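## Task

Take the culture plate labelled E10 out of the incubator and set it in out-nest O1, lying flat within the nest's locating guides, with its well A1 at the nest corner marked A1 and its lid seated fully on it. All other plates and lids must be left as they were, and the incubator door must finish closed and latched by its catch. Nothing may depend on the robot to stay in place at the end; the gripper must release and move away afterwards.

## Robot and tools

ROBOT. One arm, a four-axis plate mover: a vertical lift, shoulder, elbow and wrist yaw, ending in a two-finger gripper that always stays level (it can rotate about vertical but never tilt). The controlled point is end_effector_position, midway between the two rubber pads, about 2 to 3 cm short of the fingertips. In the gripper's own axes the fingers point along +x and close along y.

FRAMES. The scene frame has its origin on the table surface under the arm base, +z up, and +y to the left when facing along +x. The state line reports end_effector_position in metres and end_effector_quat_wxyz in this frame; the printed position may be slightly wrong, more so at long reach.

SCENE FACTS. After being pushed, the incubator door keeps swinging; if it swings well beyond 90 degrees its outer face is out of reach and it cannot be pushed closed. A plate inside the incubator shows its ID on its front. On every labelled item, well A1 sits at the labelled short end, in the corner opposite the labelled long side.

execute_actions. Argument actions is a list holding zero or one item; optional pictures (boolean) toggles camera images. An empty list just reports the current state. An item with rows is a motion: rows is a list of 1 to 15 rows, steps is at most 15 (default 15), each step lasting 1/30 s; row n is used on step n and the final row repeats to fill the remaining steps. An item with only steps (up to 300) is a wait that finishes that many steps after the previous result, with your reply time counted inside it. A rejected call sends nothing.

ROW FORMAT. Five numbers, each in [-1, 1]: dx, dy, dz, rz, opening. The first four are an offset, not a pose, expressed in the gripper's own axes and measured from the gripper pose in the most recent result that shows it (before any such result in the current scene, or for the second and later calls in one reply, measured from where the robot is when the action begins). Every row is counted from that same reference, not stacked on the previous row. Scale: 1.0 equals 0.6 m for dx, dy, dz and 180 degrees for rz; positive rz turns from gripper +x toward +y. Opening is absolute: +1 fully open (0.140 m), -1 closed (pads still 0.066 m apart). A full close needs at least about 0.6 s. An all-zero offset is not a pause: it pulls the hand back to the reference pose.

CLIPPING. Each step, the commanded pose is limited to 70 mm and 16 degrees from the measured pose. When an action ends the arm continues only to the last clipped pose, so large offsets may fall short; read the result and send the remainder.

move. Argument target is one row as above (same reference rules); speed in m/s from 0.002 to 0.5, default 0.25, with rotation capped at twice that value in rad/s. It drives a straight path lasting 0.5 to 10 s (longer paths are cut off early), turning the shorter way. It does not avoid obstacles; the hand lags, may drift off the line and may exceed speed, especially with the arm almost straight. The opening is applied at the start. Its result adds a move: line giving the outcome (done, off_target, moving, held, fault), active limits (paced means the sent pose was clipped; held means a safety check blocked some steps, after which motion can surge) and the remaining distance to target. Faster contact hits harder, and aiming further beyond a contact presses harder.

wait. Argument seconds, 0 to 10; sends nothing new.

zoom_image. Arguments camera (cam_high, cam_low or cam_wrist) and region [x0, y0, x1, y1] in pixels of that camera's last full image, top-left at (0, 0), no larger than 504 by 504. cam_high and cam_low images are 672x504 fixed views; cam_wrist is a 616x616 fisheye on the hand. Calibration matrices are supplied and may be off by a few degrees and millimetres.

finished_scene. Argument scene: the number of the current scene. Replying without any tool call ends everything.

RESULT LINES. Joint positions gives lift (m, 0.000 to 0.550), shoulder (-2.000 to 2.000 rad), elbow (-2.800 to 2.800 rad), wrist yaw (-12.566 to 12.566 rad), then pad gap (m). Keep the elbow more than 0.4 rad away from 0 or the arm may fold and fault. grip_measured is the finger opening on the command scale (may carry a fixed error near 1 mm); to hold something, command roughly 0.04 below it, less for a gentler grip. Pads manage about 18 N each; a fast close can squeeze harder. A pose unreachable line means a clearance check altered or stopped the command; HELD flags steps that were not fully sent. Hand target shows where the controller is currently driving the hand. MOTOR HOT appears at 85 °C; at 100 °C an OVER-TEMPERATURE FAULT brakes the arm until it cools; holding loads heats motors.

CAUTIONS. Load limits: lift 54.6 N, shoulder 8.19 N m, elbow 4.09 N m, wrist yaw 1.36 N m, including the held object's weight; reaching one stops the arm for 10 s and drops the rest of the call. Held items may occasionally be jerked briefly. Never knock or set anything off the table. Avoid dropping, slipping, slamming, hard impacts and heavy pushing; any arm stop is penalised.

Each tool is called after ">>>" as a command line: name --argument value for each argument, lists and objects as JSON in quotes; but a table of rows of numbers goes row by row, as --pt "numbers of a row", without its own name.

## Session

>>> execute_actions --actions '[]'

Scene clock: 0.00 s of 9600.00 s.
end_effector_position=(+0.3759, +0.0090, +0.2119) grip_measured=+0.99 end_effector_quat_wxyz=(+0.829, +0.000, +0.000, -0.559)
Joint positions: [ 0.207  1.746  0.789 -3.72   0.14 ]
Hand target: +0.376, +0.009, +0.212; +0.829, +0.000, +0.000, -0.559
camera_calibration (this result's frames):
cam_wrist: T_world_to_cam=[[-0.926532, -0.376209, -0.00243092, 0.361946], [-0.225913, 0.561524, -0.796024, 0.235593], [0.300837, -0.736992, -0.605261, 0.117145], [0, 0, 0, 1]] pos_world=[0.353336, 0.0902113, 0.259321]

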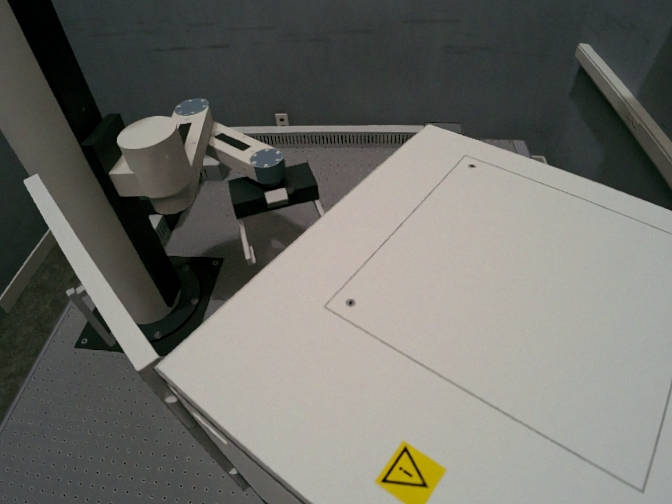

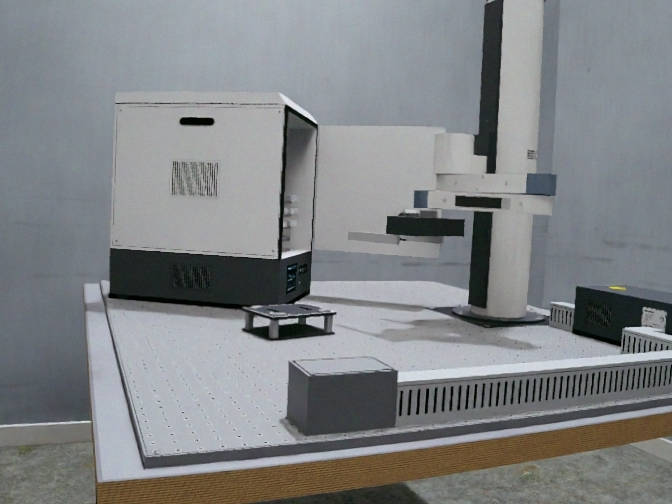

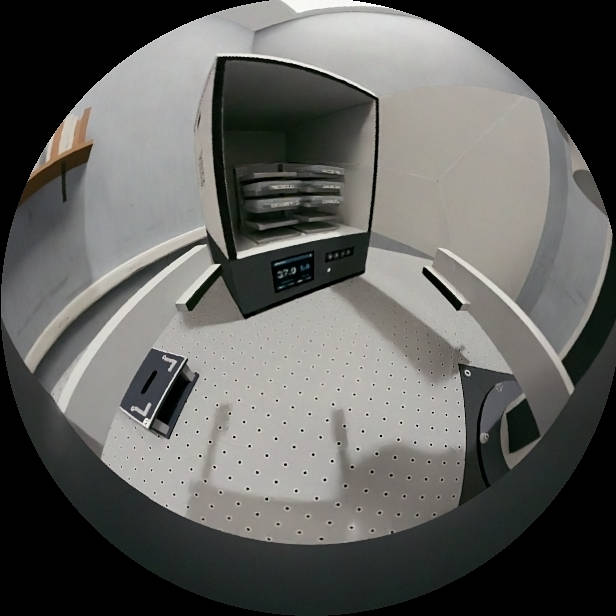

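>>> zoom_image --camera "cam_wrist" --region '[200, 130, 400, 330]'

>>> zoom_image --camera "cam_wrist" --region '[90, 320, 230, 460]'

Region (200, 130, 400, 330) of cam_wrist's 616x616 image, scaled by 2.520, with more detail than that image has.

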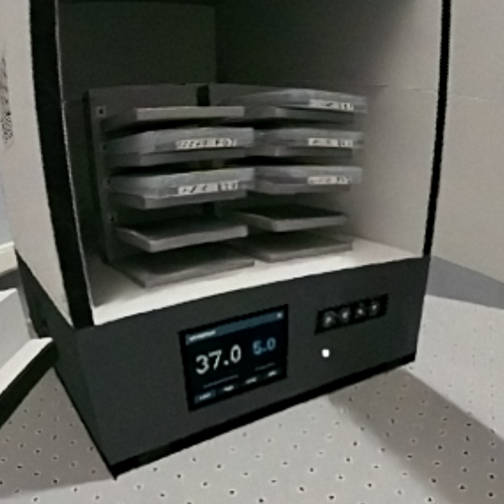

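Region (90, 320, 230, 460) of cam_wrist's 616x616 image, scaled by 3.600, with more detail than that image has.

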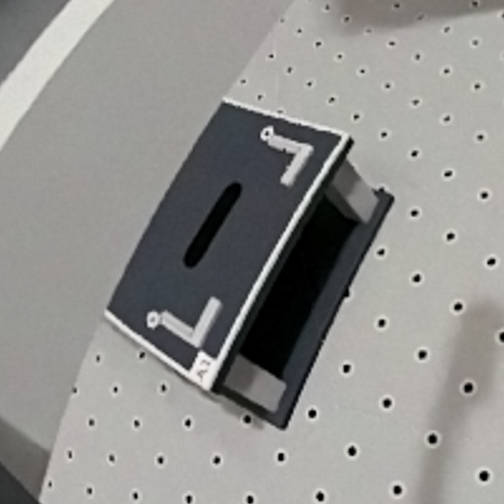

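>>> move --target '[0.4717, -0.0657, 0, 0.197, 0.0]' --speed 0.25

Scene clock: 17.37 s of 9600.00 s.
end_effector_position=(+0.4459, -0.2680, +0.2119) grip_measured=+0.00 end_effector_quat_wxyz=(+0.960, +0.000, +0.000, -0.280)
Joint positions: [ 0.207  0.039  0.975 -1.581  0.103]
Hand target: +0.446, -0.268, +0.212; +0.960, +0.000, +0.000, -0.280
Off the commanded pose: 0.000 m, 0 deg.
After step 90, 12.57 s passed at rest.
move: done
camera_calibration (this result's frames):
cam_wrist: T_world_to_cam=[[-0.536467, -0.843918, -0.00243092, 0.0232755], [-0.509755, 0.326338, -0.796024, 0.470503], [0.672572, -0.425802, -0.605261, -0.190441], [0, 0, 0, 1]] pos_world=[0.380413, -0.214991, 0.259322]

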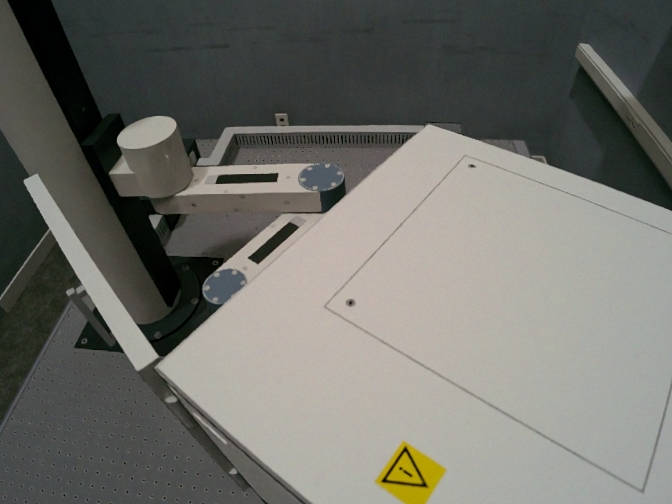

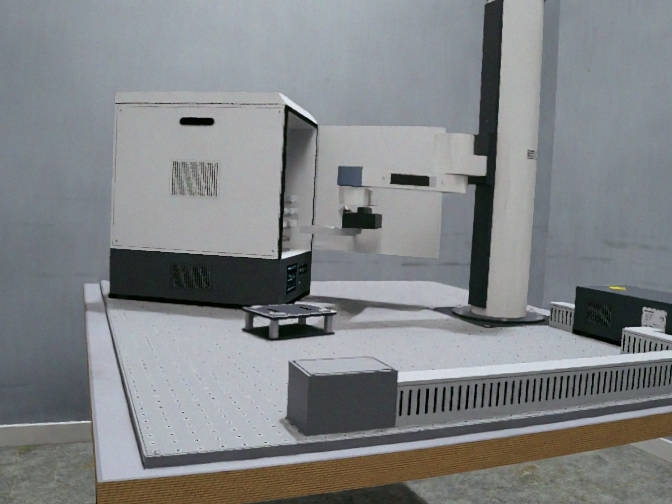

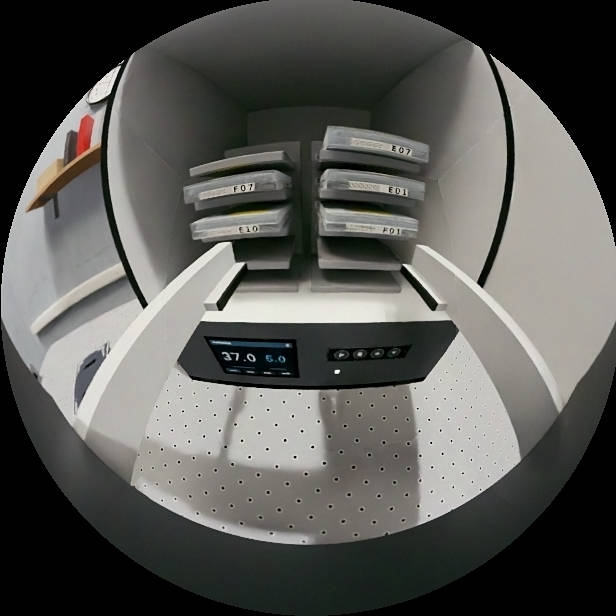

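>>> zoom_image --camera "cam_wrist" --region '[170, 120, 450, 300]'

Region (170, 120, 450, 300) of cam_wrist's 616x616 image, scaled by 1.800, with more detail than that image has; it fills the top 324 rows of this view, and the rest is white.

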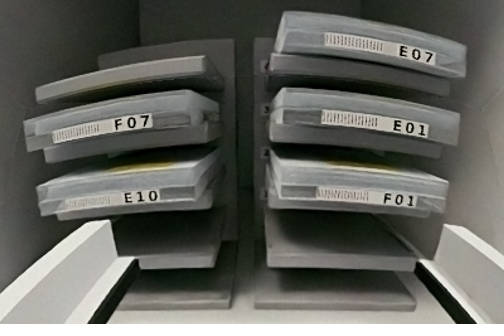

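>>> move --target '[0.033, 0.1327, 0.0327, 0, 0.0]' --speed 0.15

Scene clock: 58.13 s of 9600.00 s.
end_effector_position=(+0.5055, -0.2113, +0.2315) grip_measured=+0.00 end_effector_quat_wxyz=(+0.960, +0.000, +0.000, -0.279)
Joint positions: [ 0.227  0.36   1.002 -1.928  0.103]
Hand target: +0.505, -0.211, +0.231; +0.960, +0.000, +0.000, -0.280
Off the commanded pose: 0.000 m, 0 deg.
After step 90, 36.87 s passed at rest.
move: done
camera_calibration (this result's frames):
cam_wrist: T_world_to_cam=[[-0.535865, -0.8443, -0.00243092, 0.102684], [-0.509988, 0.325974, -0.796024, 0.498042], [0.672875, -0.425322, -0.605261, -0.19451], [0, 0, 0, 1]] pos_world=[0.439901, -0.158382, 0.278973]

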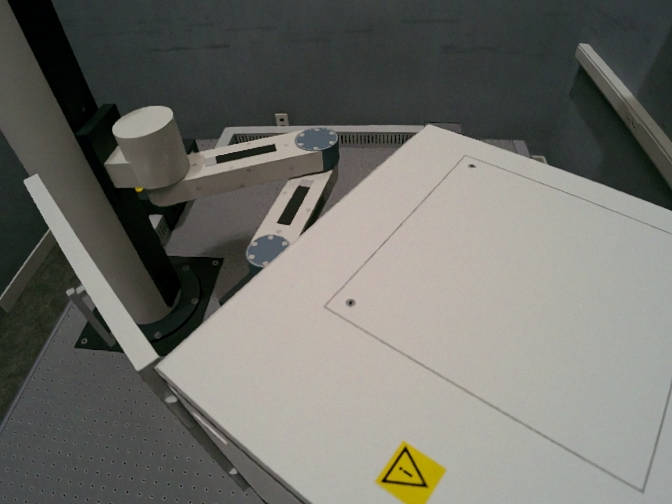

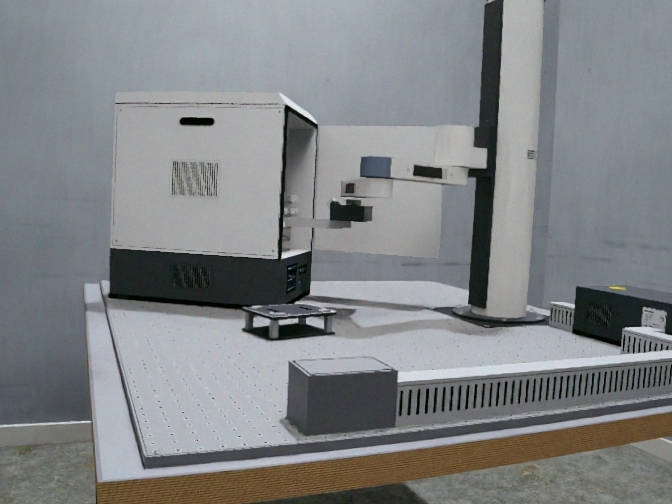

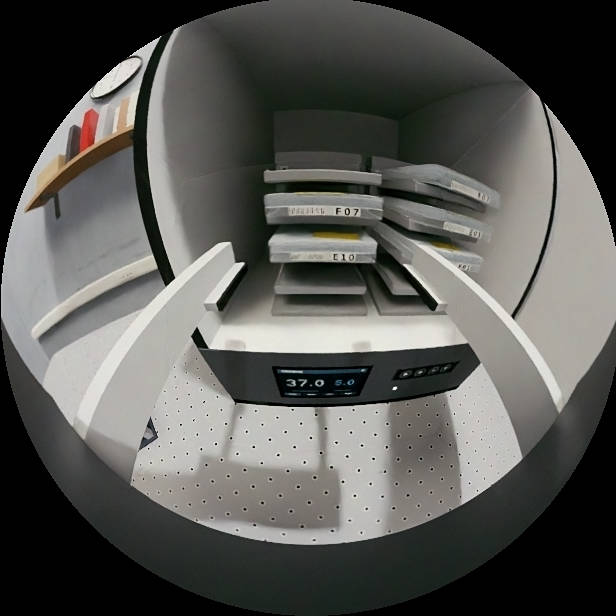

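>>> zoom_image --camera "cam_wrist" --region '[200, 150, 460, 330]'

Region (200, 150, 460, 330) of cam_wrist's 616x616 image, scaled by 1.938, with more detail than that image has; it fills the top 349 rows of this view, and the rest is white.

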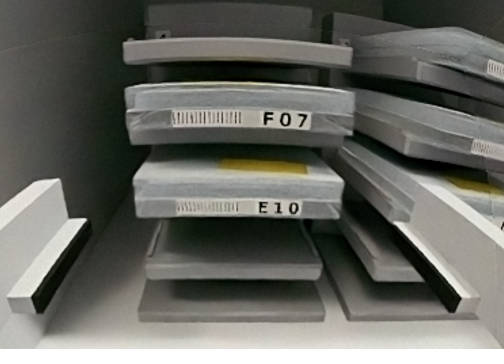

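>>> zoom_image --camera "cam_wrist" --region '[255, 215, 395, 325]'

Region (255, 215, 395, 325) of cam_wrist's 616x616 image, scaled by 3.600, with more detail than that image has; it fills the top 396 rows of this view, and the rest is white.

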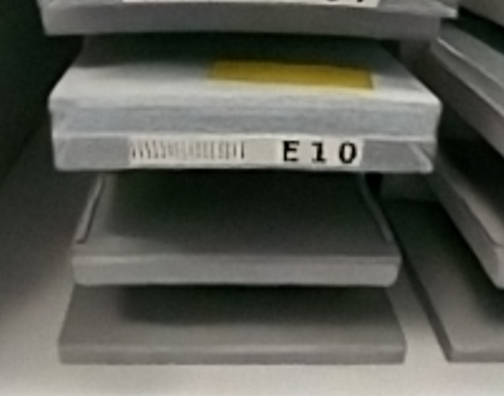

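>>> move --target '[0.10, -0.001, -0.0025, 0, 0.0]' --speed 0.08

Scene clock: 80.90 s of 9600.00 s.
end_effector_position=(+0.5559, -0.2440, +0.2301) grip_measured=+0.00 end_effector_quat_wxyz=(+0.960, +0.000, +0.000, -0.279)
Joint positions: [ 0.225  0.256  1.281 -2.103  0.103]
Hand target: +0.556, -0.244, +0.230; +0.960, +0.000, +0.000, -0.279
Off the commanded pose: 0.000 m, 0 deg.
After step 90, 18.73 s passed at rest.
move: done
camera_calibration (this result's frames):
cam_wrist: T_world_to_cam=[[-0.535448, -0.844565, -0.00243092, 0.101847], [-0.510149, 0.325722, -0.796024, 0.533262], [0.673086, -0.424989, -0.605261, -0.243217], [0, 0, 0, 1]] pos_world=[0.490283, -0.191043, 0.277527]

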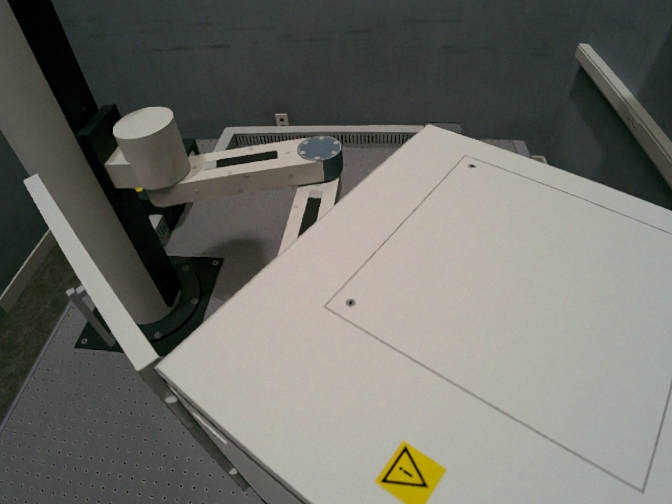

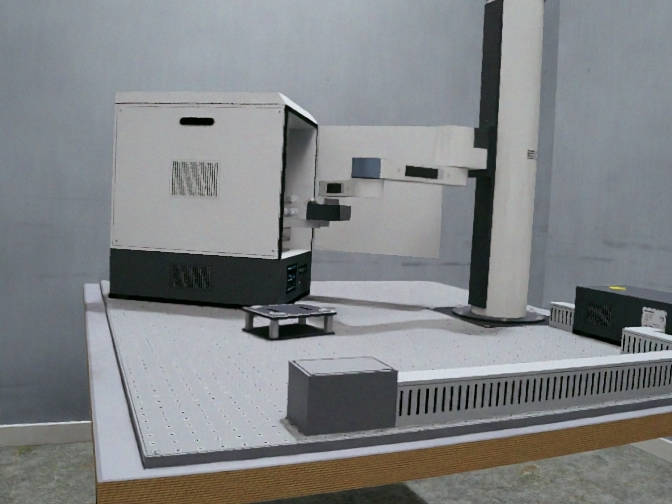

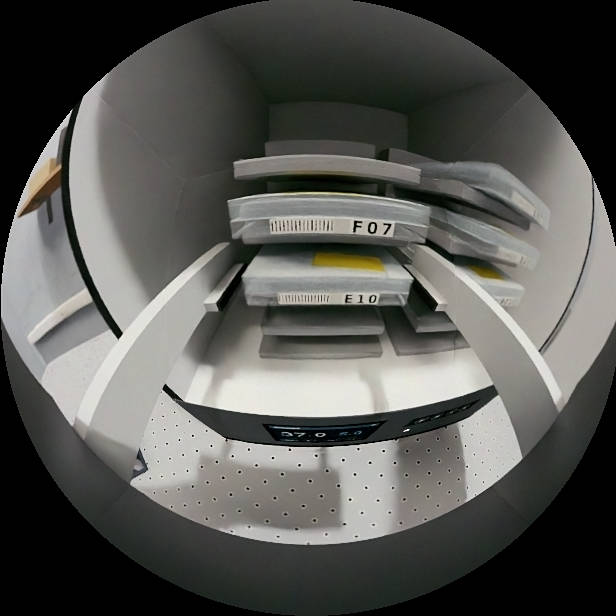

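>>> zoom_image --camera "cam_wrist" --region '[195, 230, 455, 330]'

Region (195, 230, 455, 330) of cam_wrist's 616x616 image, scaled by 1.938, with more detail than that image has; it fills the top 194 rows of this view, and the rest is white.

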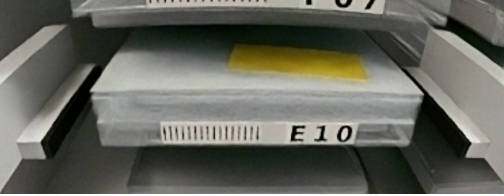

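>>> move --target '[0.081, 0, 0.0012, 0, 0.0]' --speed 0.06

>>> move --target '[0, 0, 0, 0, -0.44]' --speed 0.02

Scene clock: 91.50 s of 9600.00 s.
end_effector_position=(+0.5970, -0.2700, +0.2307) grip_measured=+0.00 end_effector_quat_wxyz=(+0.960, +0.000, +0.000, -0.279)
Joint positions: [ 0.226  0.156  1.528 -2.25   0.103]
Hand target: +0.597, -0.270, +0.231; +0.960, +0.000, +0.000, -0.279
Off the commanded pose: 0.000 m, 0 deg.
After step 90, 6.53 s passed at rest.
move: done
camera_calibration (this result's frames):
cam_wrist: T_world_to_cam=[[-0.535009, -0.844843, -0.00243092, 0.101595], [-0.510318, 0.325457, -0.796024, 0.563258], [0.673306, -0.424639, -0.605261, -0.281573], [0, 0, 0, 1]] pos_world=[0.531379, -0.217051, 0.278189]

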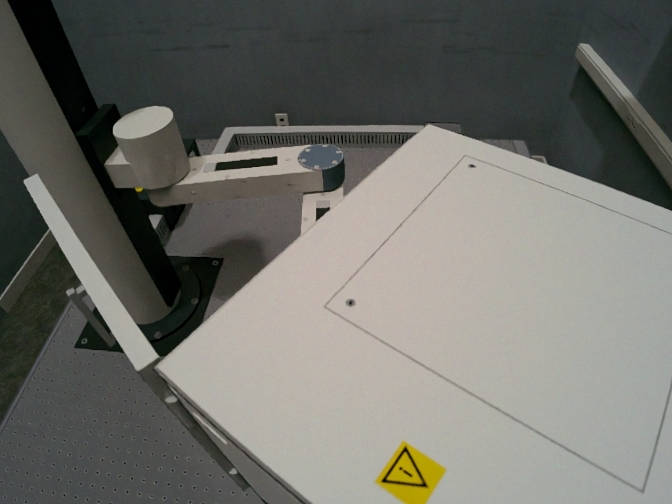

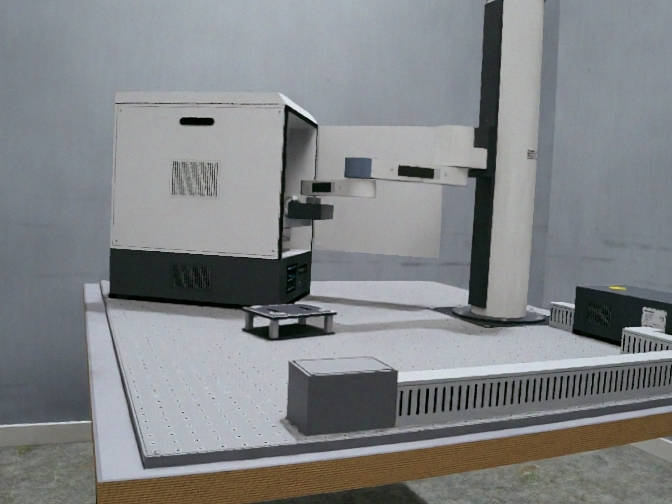

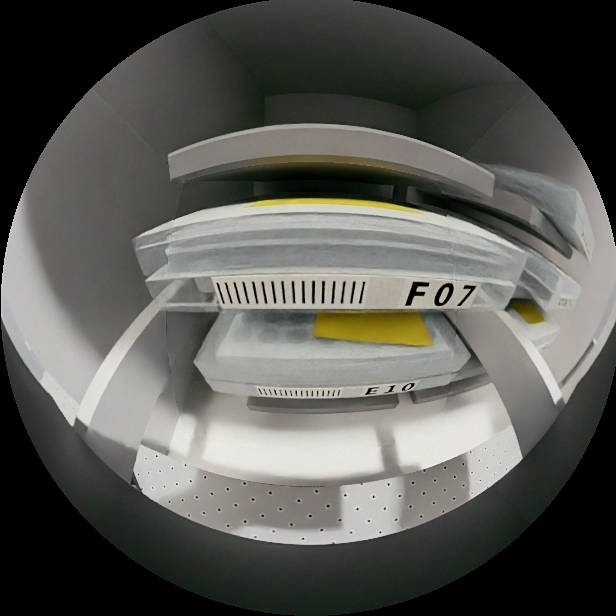

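Scene clock: 92.00 s of 9600.00 s.
end_effector_position=(+0.5970, -0.2700, +0.2307) grip_measured=-0.44 end_effector_quat_wxyz=(+0.960, +0.000, +0.000, -0.279)
Joint positions: [ 0.226  0.156  1.528 -2.25   0.087]
Hand target: +0.597, -0.270, +0.231; +0.960, +0.000, +0.000, -0.279
Off the commanded pose: 0.000 m, 0 deg.
move: done
camera_calibration (this result's frames):
cam_wrist: T_world_to_cam=[[-0.535013, -0.84484, -0.00243092, 0.101597], [-0.510316, 0.325459, -0.796024, 0.563258], [0.673304, -0.424643, -0.605261, -0.281572], [0, 0, 0, 1]] pos_world=[0.531379, -0.217052, 0.278189]

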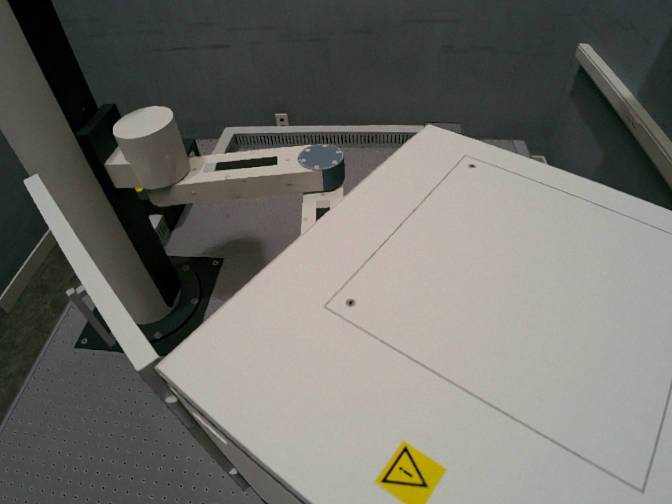

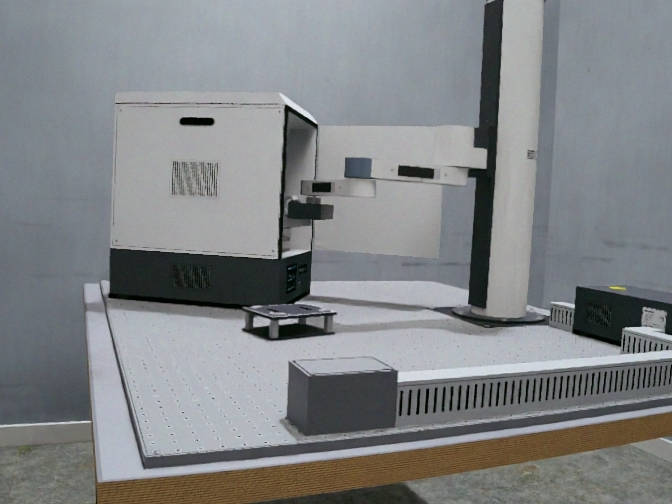

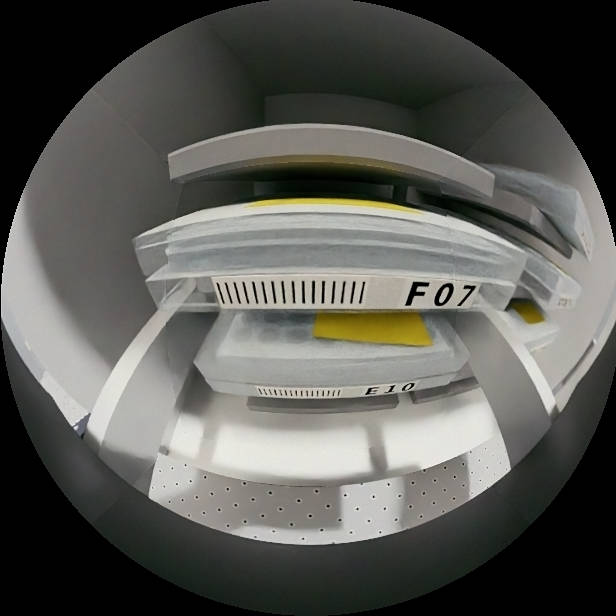

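>>> move --target '[0, 0, 0, 0, -0.53]' --speed 0.02

Scene clock: 95.20 s of 9600.00 s.
end_effector_position=(+0.5970, -0.2699, +0.2307) grip_measured=-0.49 end_effector_quat_wxyz=(+0.960, +0.000, +0.000, -0.279)
Joint positions: [ 0.226  0.156  1.528 -2.25   0.085]
Hand target: +0.597, -0.270, +0.231; +0.960, +0.000, +0.000, -0.279
Off the commanded pose: 0.000 m, 0 deg.
move: done
camera_calibration (this result's frames):
cam_wrist: T_world_to_cam=[[-0.534986, -0.844858, -0.00243092, 0.101584], [-0.510327, 0.325443, -0.796024, 0.56326], [0.673318, -0.424621, -0.605261, -0.281576], [0, 0, 0, 1]] pos_world=[0.531383, -0.217048, 0.278189]

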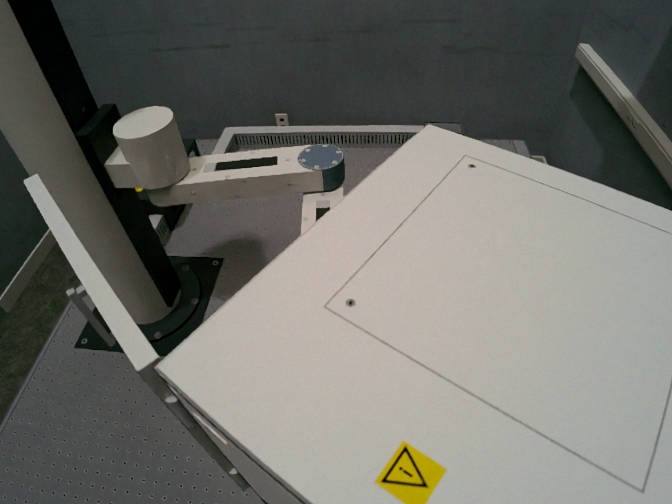

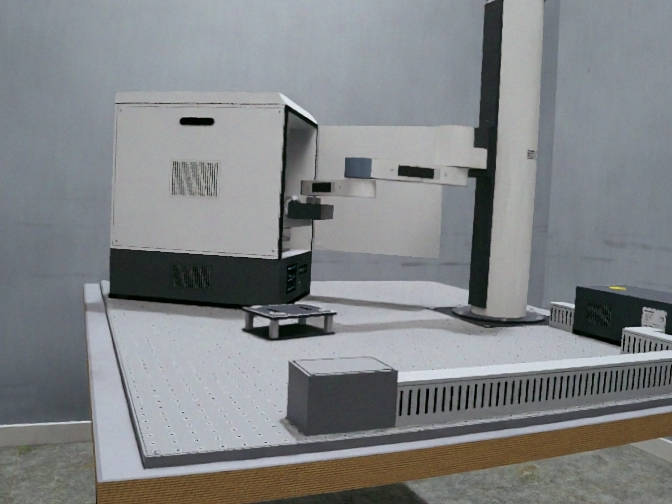

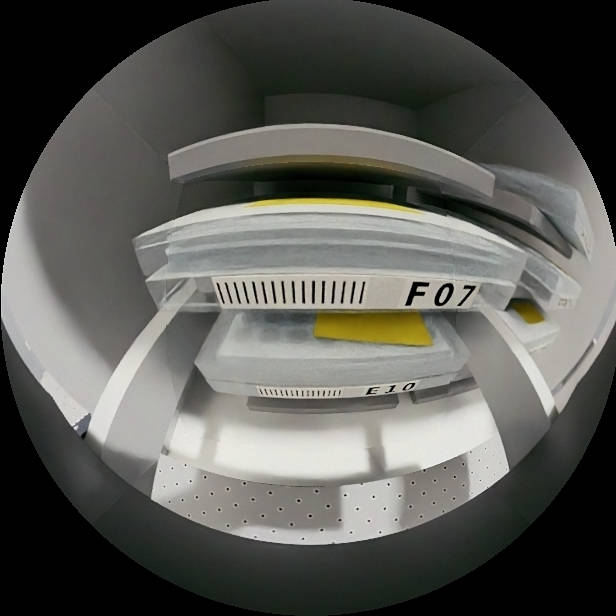

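Gripped at −0.49. Lift 4 mm, then check.

>>> move --target '[0, 0, 0.0065, 0, -0.53]' --speed 0.01

Scene clock: 97.33 s of 9600.00 s.
end_effector_position=(+0.5970, -0.2699, +0.2346) grip_measured=-0.49 end_effector_quat_wxyz=(+0.960, +0.000, +0.000, -0.279)
Joint positions: [ 0.23   0.156  1.528 -2.25   0.085]
Hand target: +0.597, -0.270, +0.235; +0.960, +0.000, +0.000, -0.279
Off the commanded pose: 0.000 m, 0 deg.
move: done
camera_calibration (this result's frames):
cam_wrist: T_world_to_cam=[[-0.534986, -0.844858, -0.00243092, 0.101593], [-0.510327, 0.325443, -0.796024, 0.566333], [0.673318, -0.424621, -0.605261, -0.27924], [0, 0, 0, 1]] pos_world=[0.531383, -0.217048, 0.282049]

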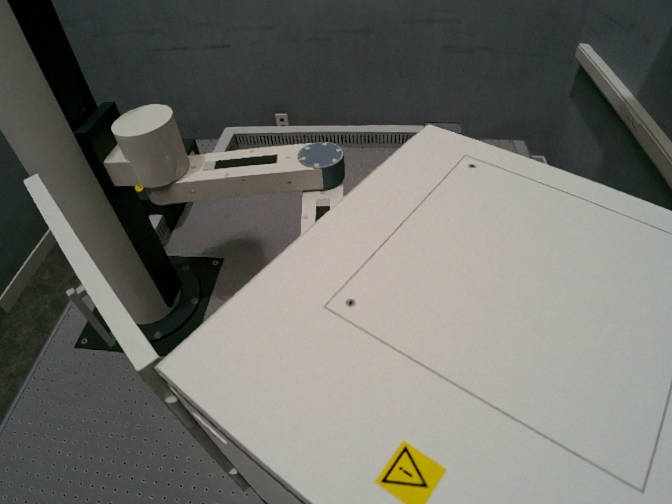

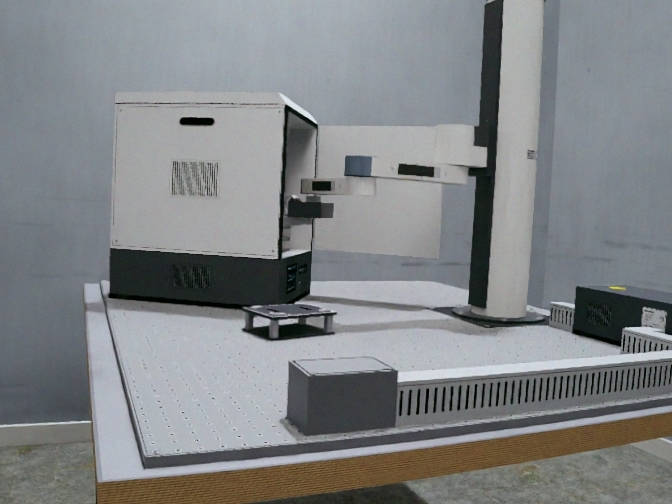

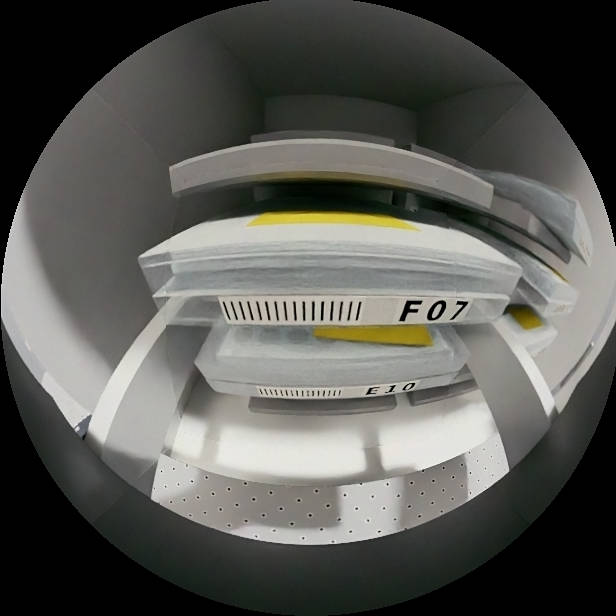

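>>> move --target '[-0.28, 0, 0, 0, -0.53]' --speed 0.1

Scene clock: 100.97 s of 9600.00 s.
end_effector_position=(+0.4550, -0.1800, +0.2346) grip_measured=-0.49 end_effector_quat_wxyz=(+0.960, +0.000, +0.000, -0.279)
Joint positions: [ 0.23   0.428  0.745 -1.739  0.085]
Hand target: +0.455, -0.180, +0.235; +0.960, +0.000, +0.000, -0.279
Off the commanded pose: 0.000 m, 0 deg.
move: done
camera_calibration (this result's frames):
cam_wrist: T_world_to_cam=[[-0.535376, -0.84461, -0.00243092, 0.101801], [-0.510176, 0.325678, -0.796024, 0.464582], [0.673122, -0.424932, -0.605261, -0.145425], [0, 0, 0, 1]] pos_world=[0.389409, -0.127118, 0.282045]

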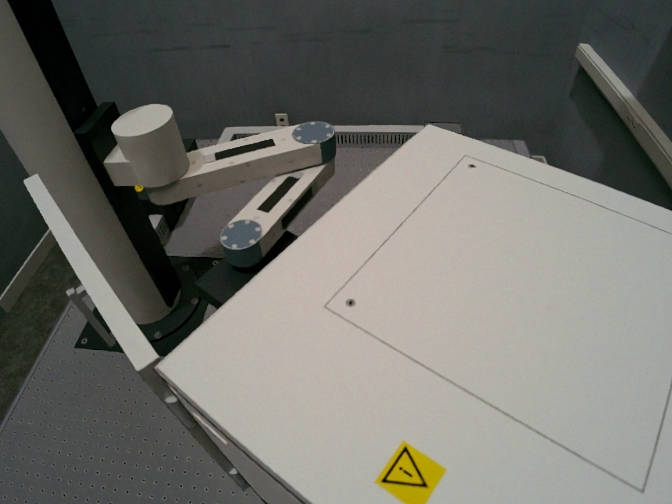

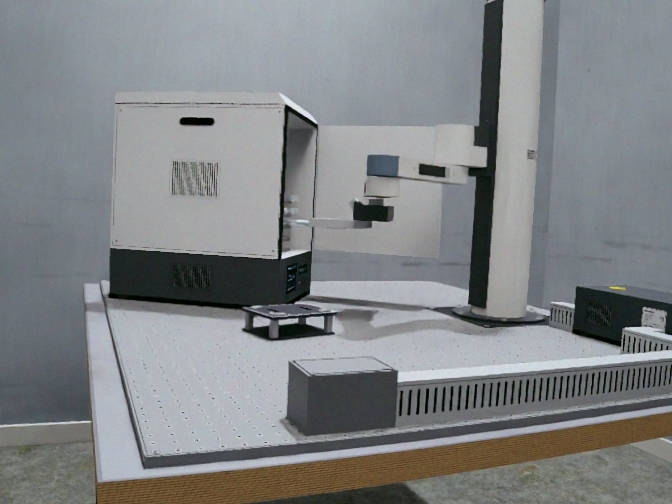

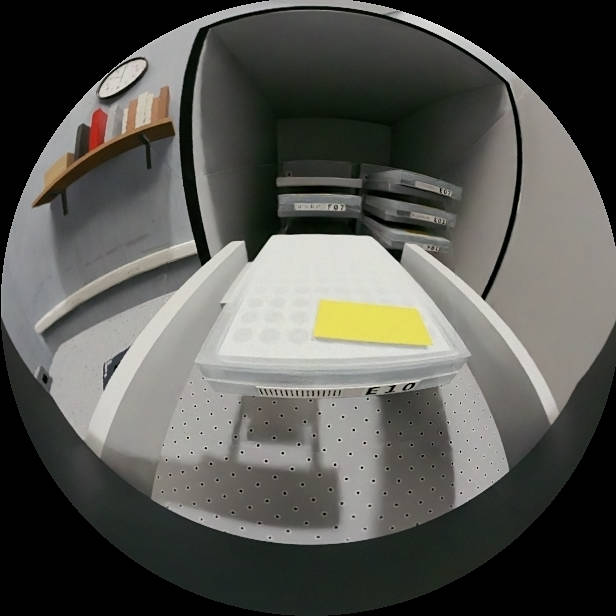

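>>> move --target '[-0.133, 0.3498, -0.1243, 0.2693, -0.53]' --speed 0.2

>>> move --target '[0.2497, 0.0597, -0.083, 0, -0.53]' --speed 0.15

Scene clock: 124.10 s of 9600.00 s.
end_effector_position=(+0.5001, +0.0400, +0.1599) grip_measured=-0.49 end_effector_quat_wxyz=(+0.990, +0.000, +0.000, +0.140)
Joint positions: [ 0.155  1.012  0.735 -1.467  0.085]
Hand target: +0.500, +0.040, +0.160; +0.990, +0.000, +0.000, +0.140
Off the commanded pose: 0.000 m, 0 deg.
After step 90, 17.73 s passed at rest.
move: done
camera_calibration (this result's frames):
cam_wrist: T_world_to_cam=[[0.277966, -0.960588, -0.00243092, -0.0904879], [-0.581947, -0.166384, -0.796024, 0.412049], [0.764246, 0.222682, -0.605261, -0.198923], [0, 0, 0, 1]] pos_world=[0.41697, 0.0259336, 0.207381]

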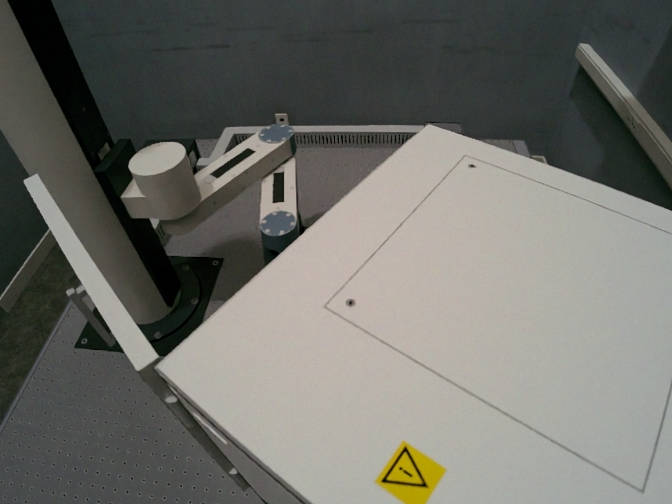

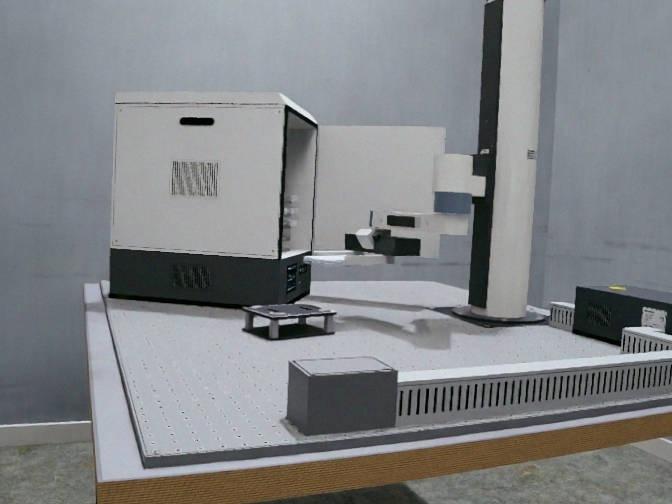

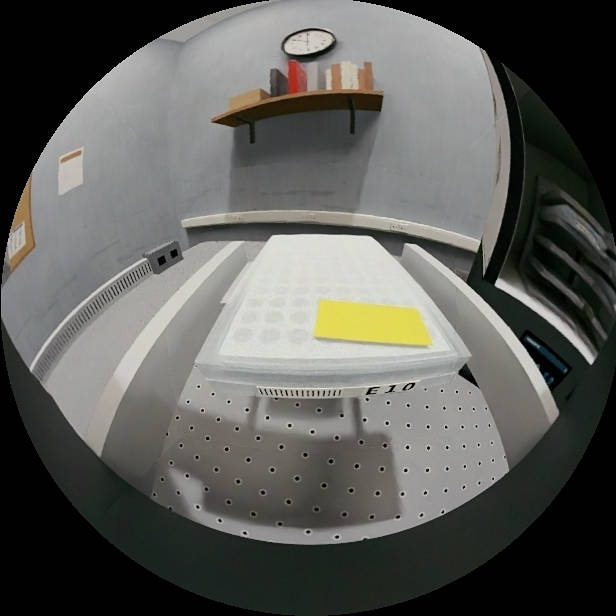

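Scene clock: 125.50 s of 9600.00 s.
end_effector_position=(+0.6340, +0.1162, +0.1100) grip_measured=-0.49 end_effector_quat_wxyz=(+0.990, +0.000, +0.000, +0.140)
Joint positions: [ 0.105  1.019  1.386 -2.124  0.085]
Hand target: +0.634, +0.116, +0.110; +0.990, +0.000, +0.000, +0.140
Off the commanded pose: 0.000 m, 0 deg.
move: done
camera_calibration (this result's frames):
cam_wrist: T_world_to_cam=[[0.278606, -0.960403, -0.00243092, -0.0551216], [-0.581836, -0.166772, -0.796024, 0.462958], [0.764098, 0.223191, -0.605261, -0.348437], [0, 0, 0, 1]] pos_world=[0.550963, 0.102037, 0.157496]

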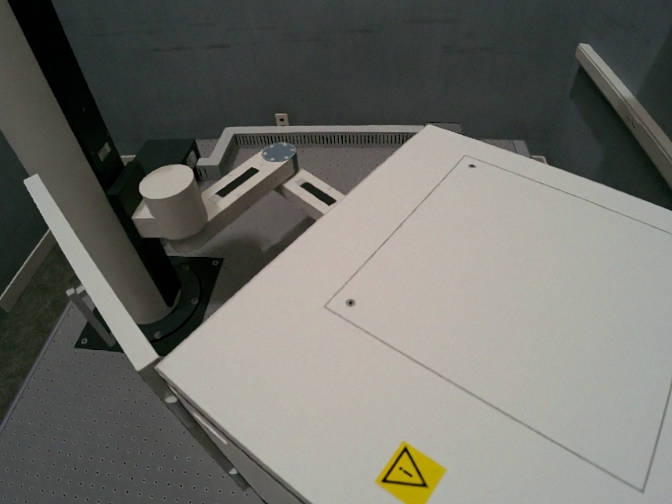

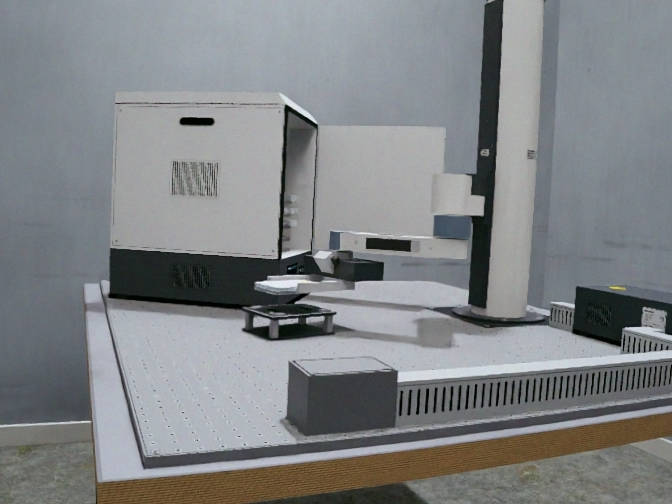

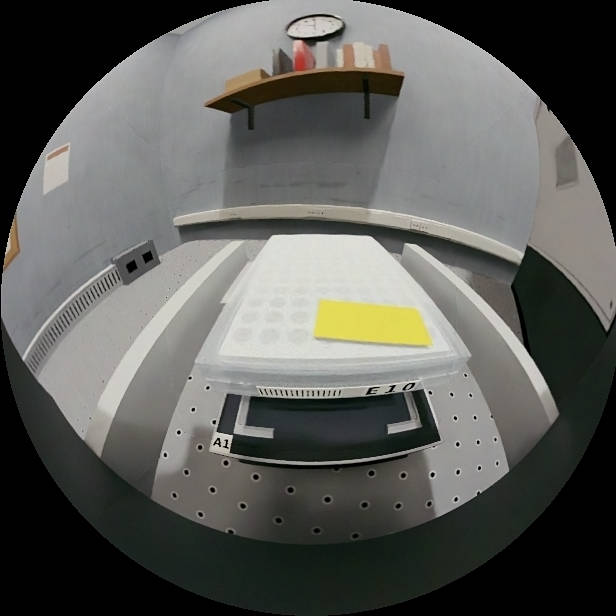

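>>> zoom_image --camera "cam_wrist" --region '[195, 360, 465, 480]'

Region (195, 360, 465, 480) of cam_wrist's 616x616 image, scaled by 1.867, with more detail than that image has.

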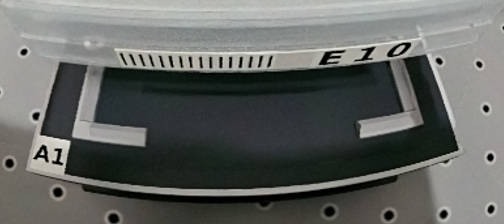

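>>> move --target '[0, -0.0005, -0.05, 0, -0.53]' --speed 0.05

>>> zoom_image --camera "cam_wrist" --region '[170, 350, 490, 480]'

Scene clock: 137.87 s of 9600.00 s.
end_effector_position=(+0.6341, +0.1159, +0.0799) grip_measured=-0.49 end_effector_quat_wxyz=(+0.990, +0.000, +0.000, +0.140)
Joint positions: [ 0.075  1.018  1.386 -2.123  0.085]
Hand target: +0.634, +0.116, +0.080; +0.990, +0.000, +0.000, +0.140
Off the commanded pose: 0.000 m, 0 deg.
After step 90, 8.53 s passed at rest.
move: done
camera_calibration (this result's frames):
cam_wrist: T_world_to_cam=[[0.278319, -0.960486, -0.00243092, -0.0553047], [-0.581886, -0.166598, -0.796024, 0.439013], [0.764164, 0.222963, -0.605261, -0.366651], [0, 0, 0, 1]] pos_world=[0.551029, 0.101769, 0.127411]

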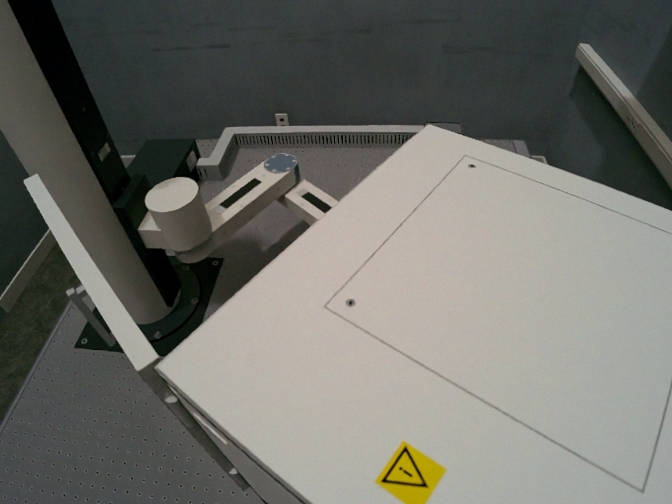

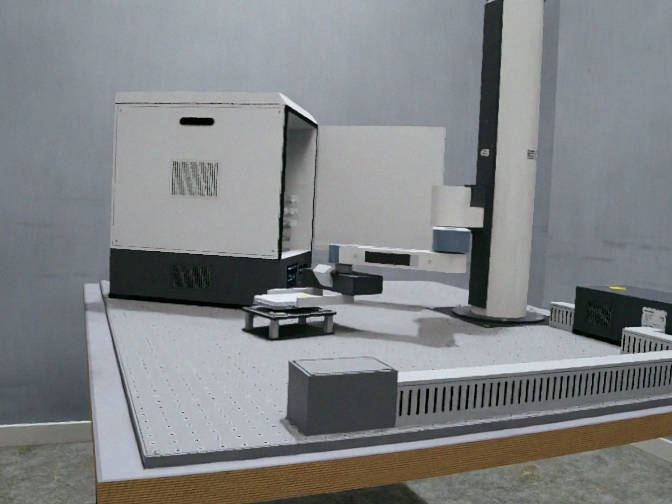

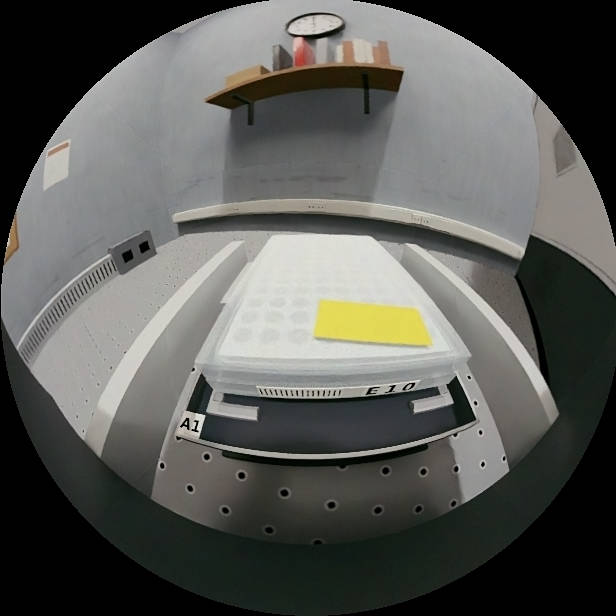

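Region (170, 350, 490, 480) of cam_wrist's 616x616 image, scaled by 1.575, with more detail than that image has; it fills the top 205 rows of this view, and the rest is white.

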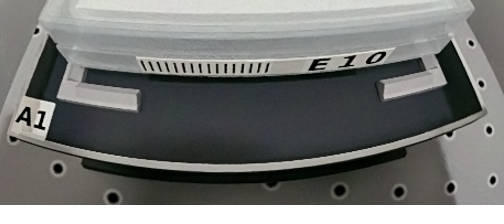

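>>> zoom_image --camera "cam_wrist" --region '[195, 375, 275, 430]'

>>> zoom_image --camera "cam_wrist" --region '[395, 365, 475, 420]'

Region (195, 375, 275, 430) of cam_wrist's 616x616 image, scaled by 6.300, with more detail than that image has; it fills the top 346 rows of this view, and the rest is white.

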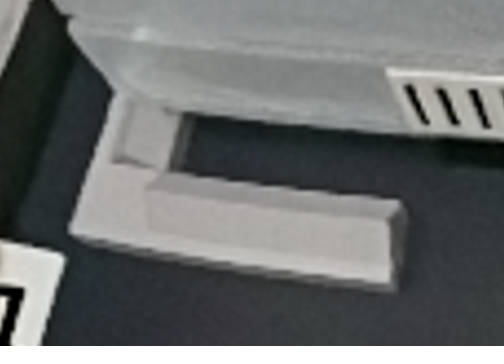

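Region (395, 365, 475, 420) of cam_wrist's 616x616 image, scaled by 6.300, with more detail than that image has; it fills the top 346 rows of this view, and the rest is white.

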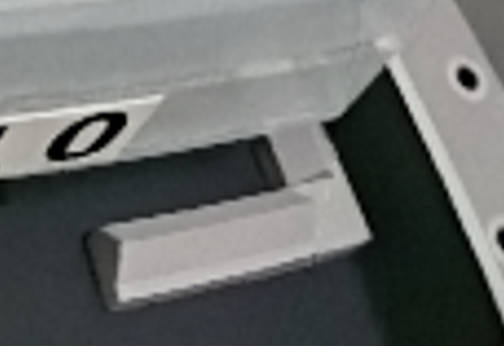

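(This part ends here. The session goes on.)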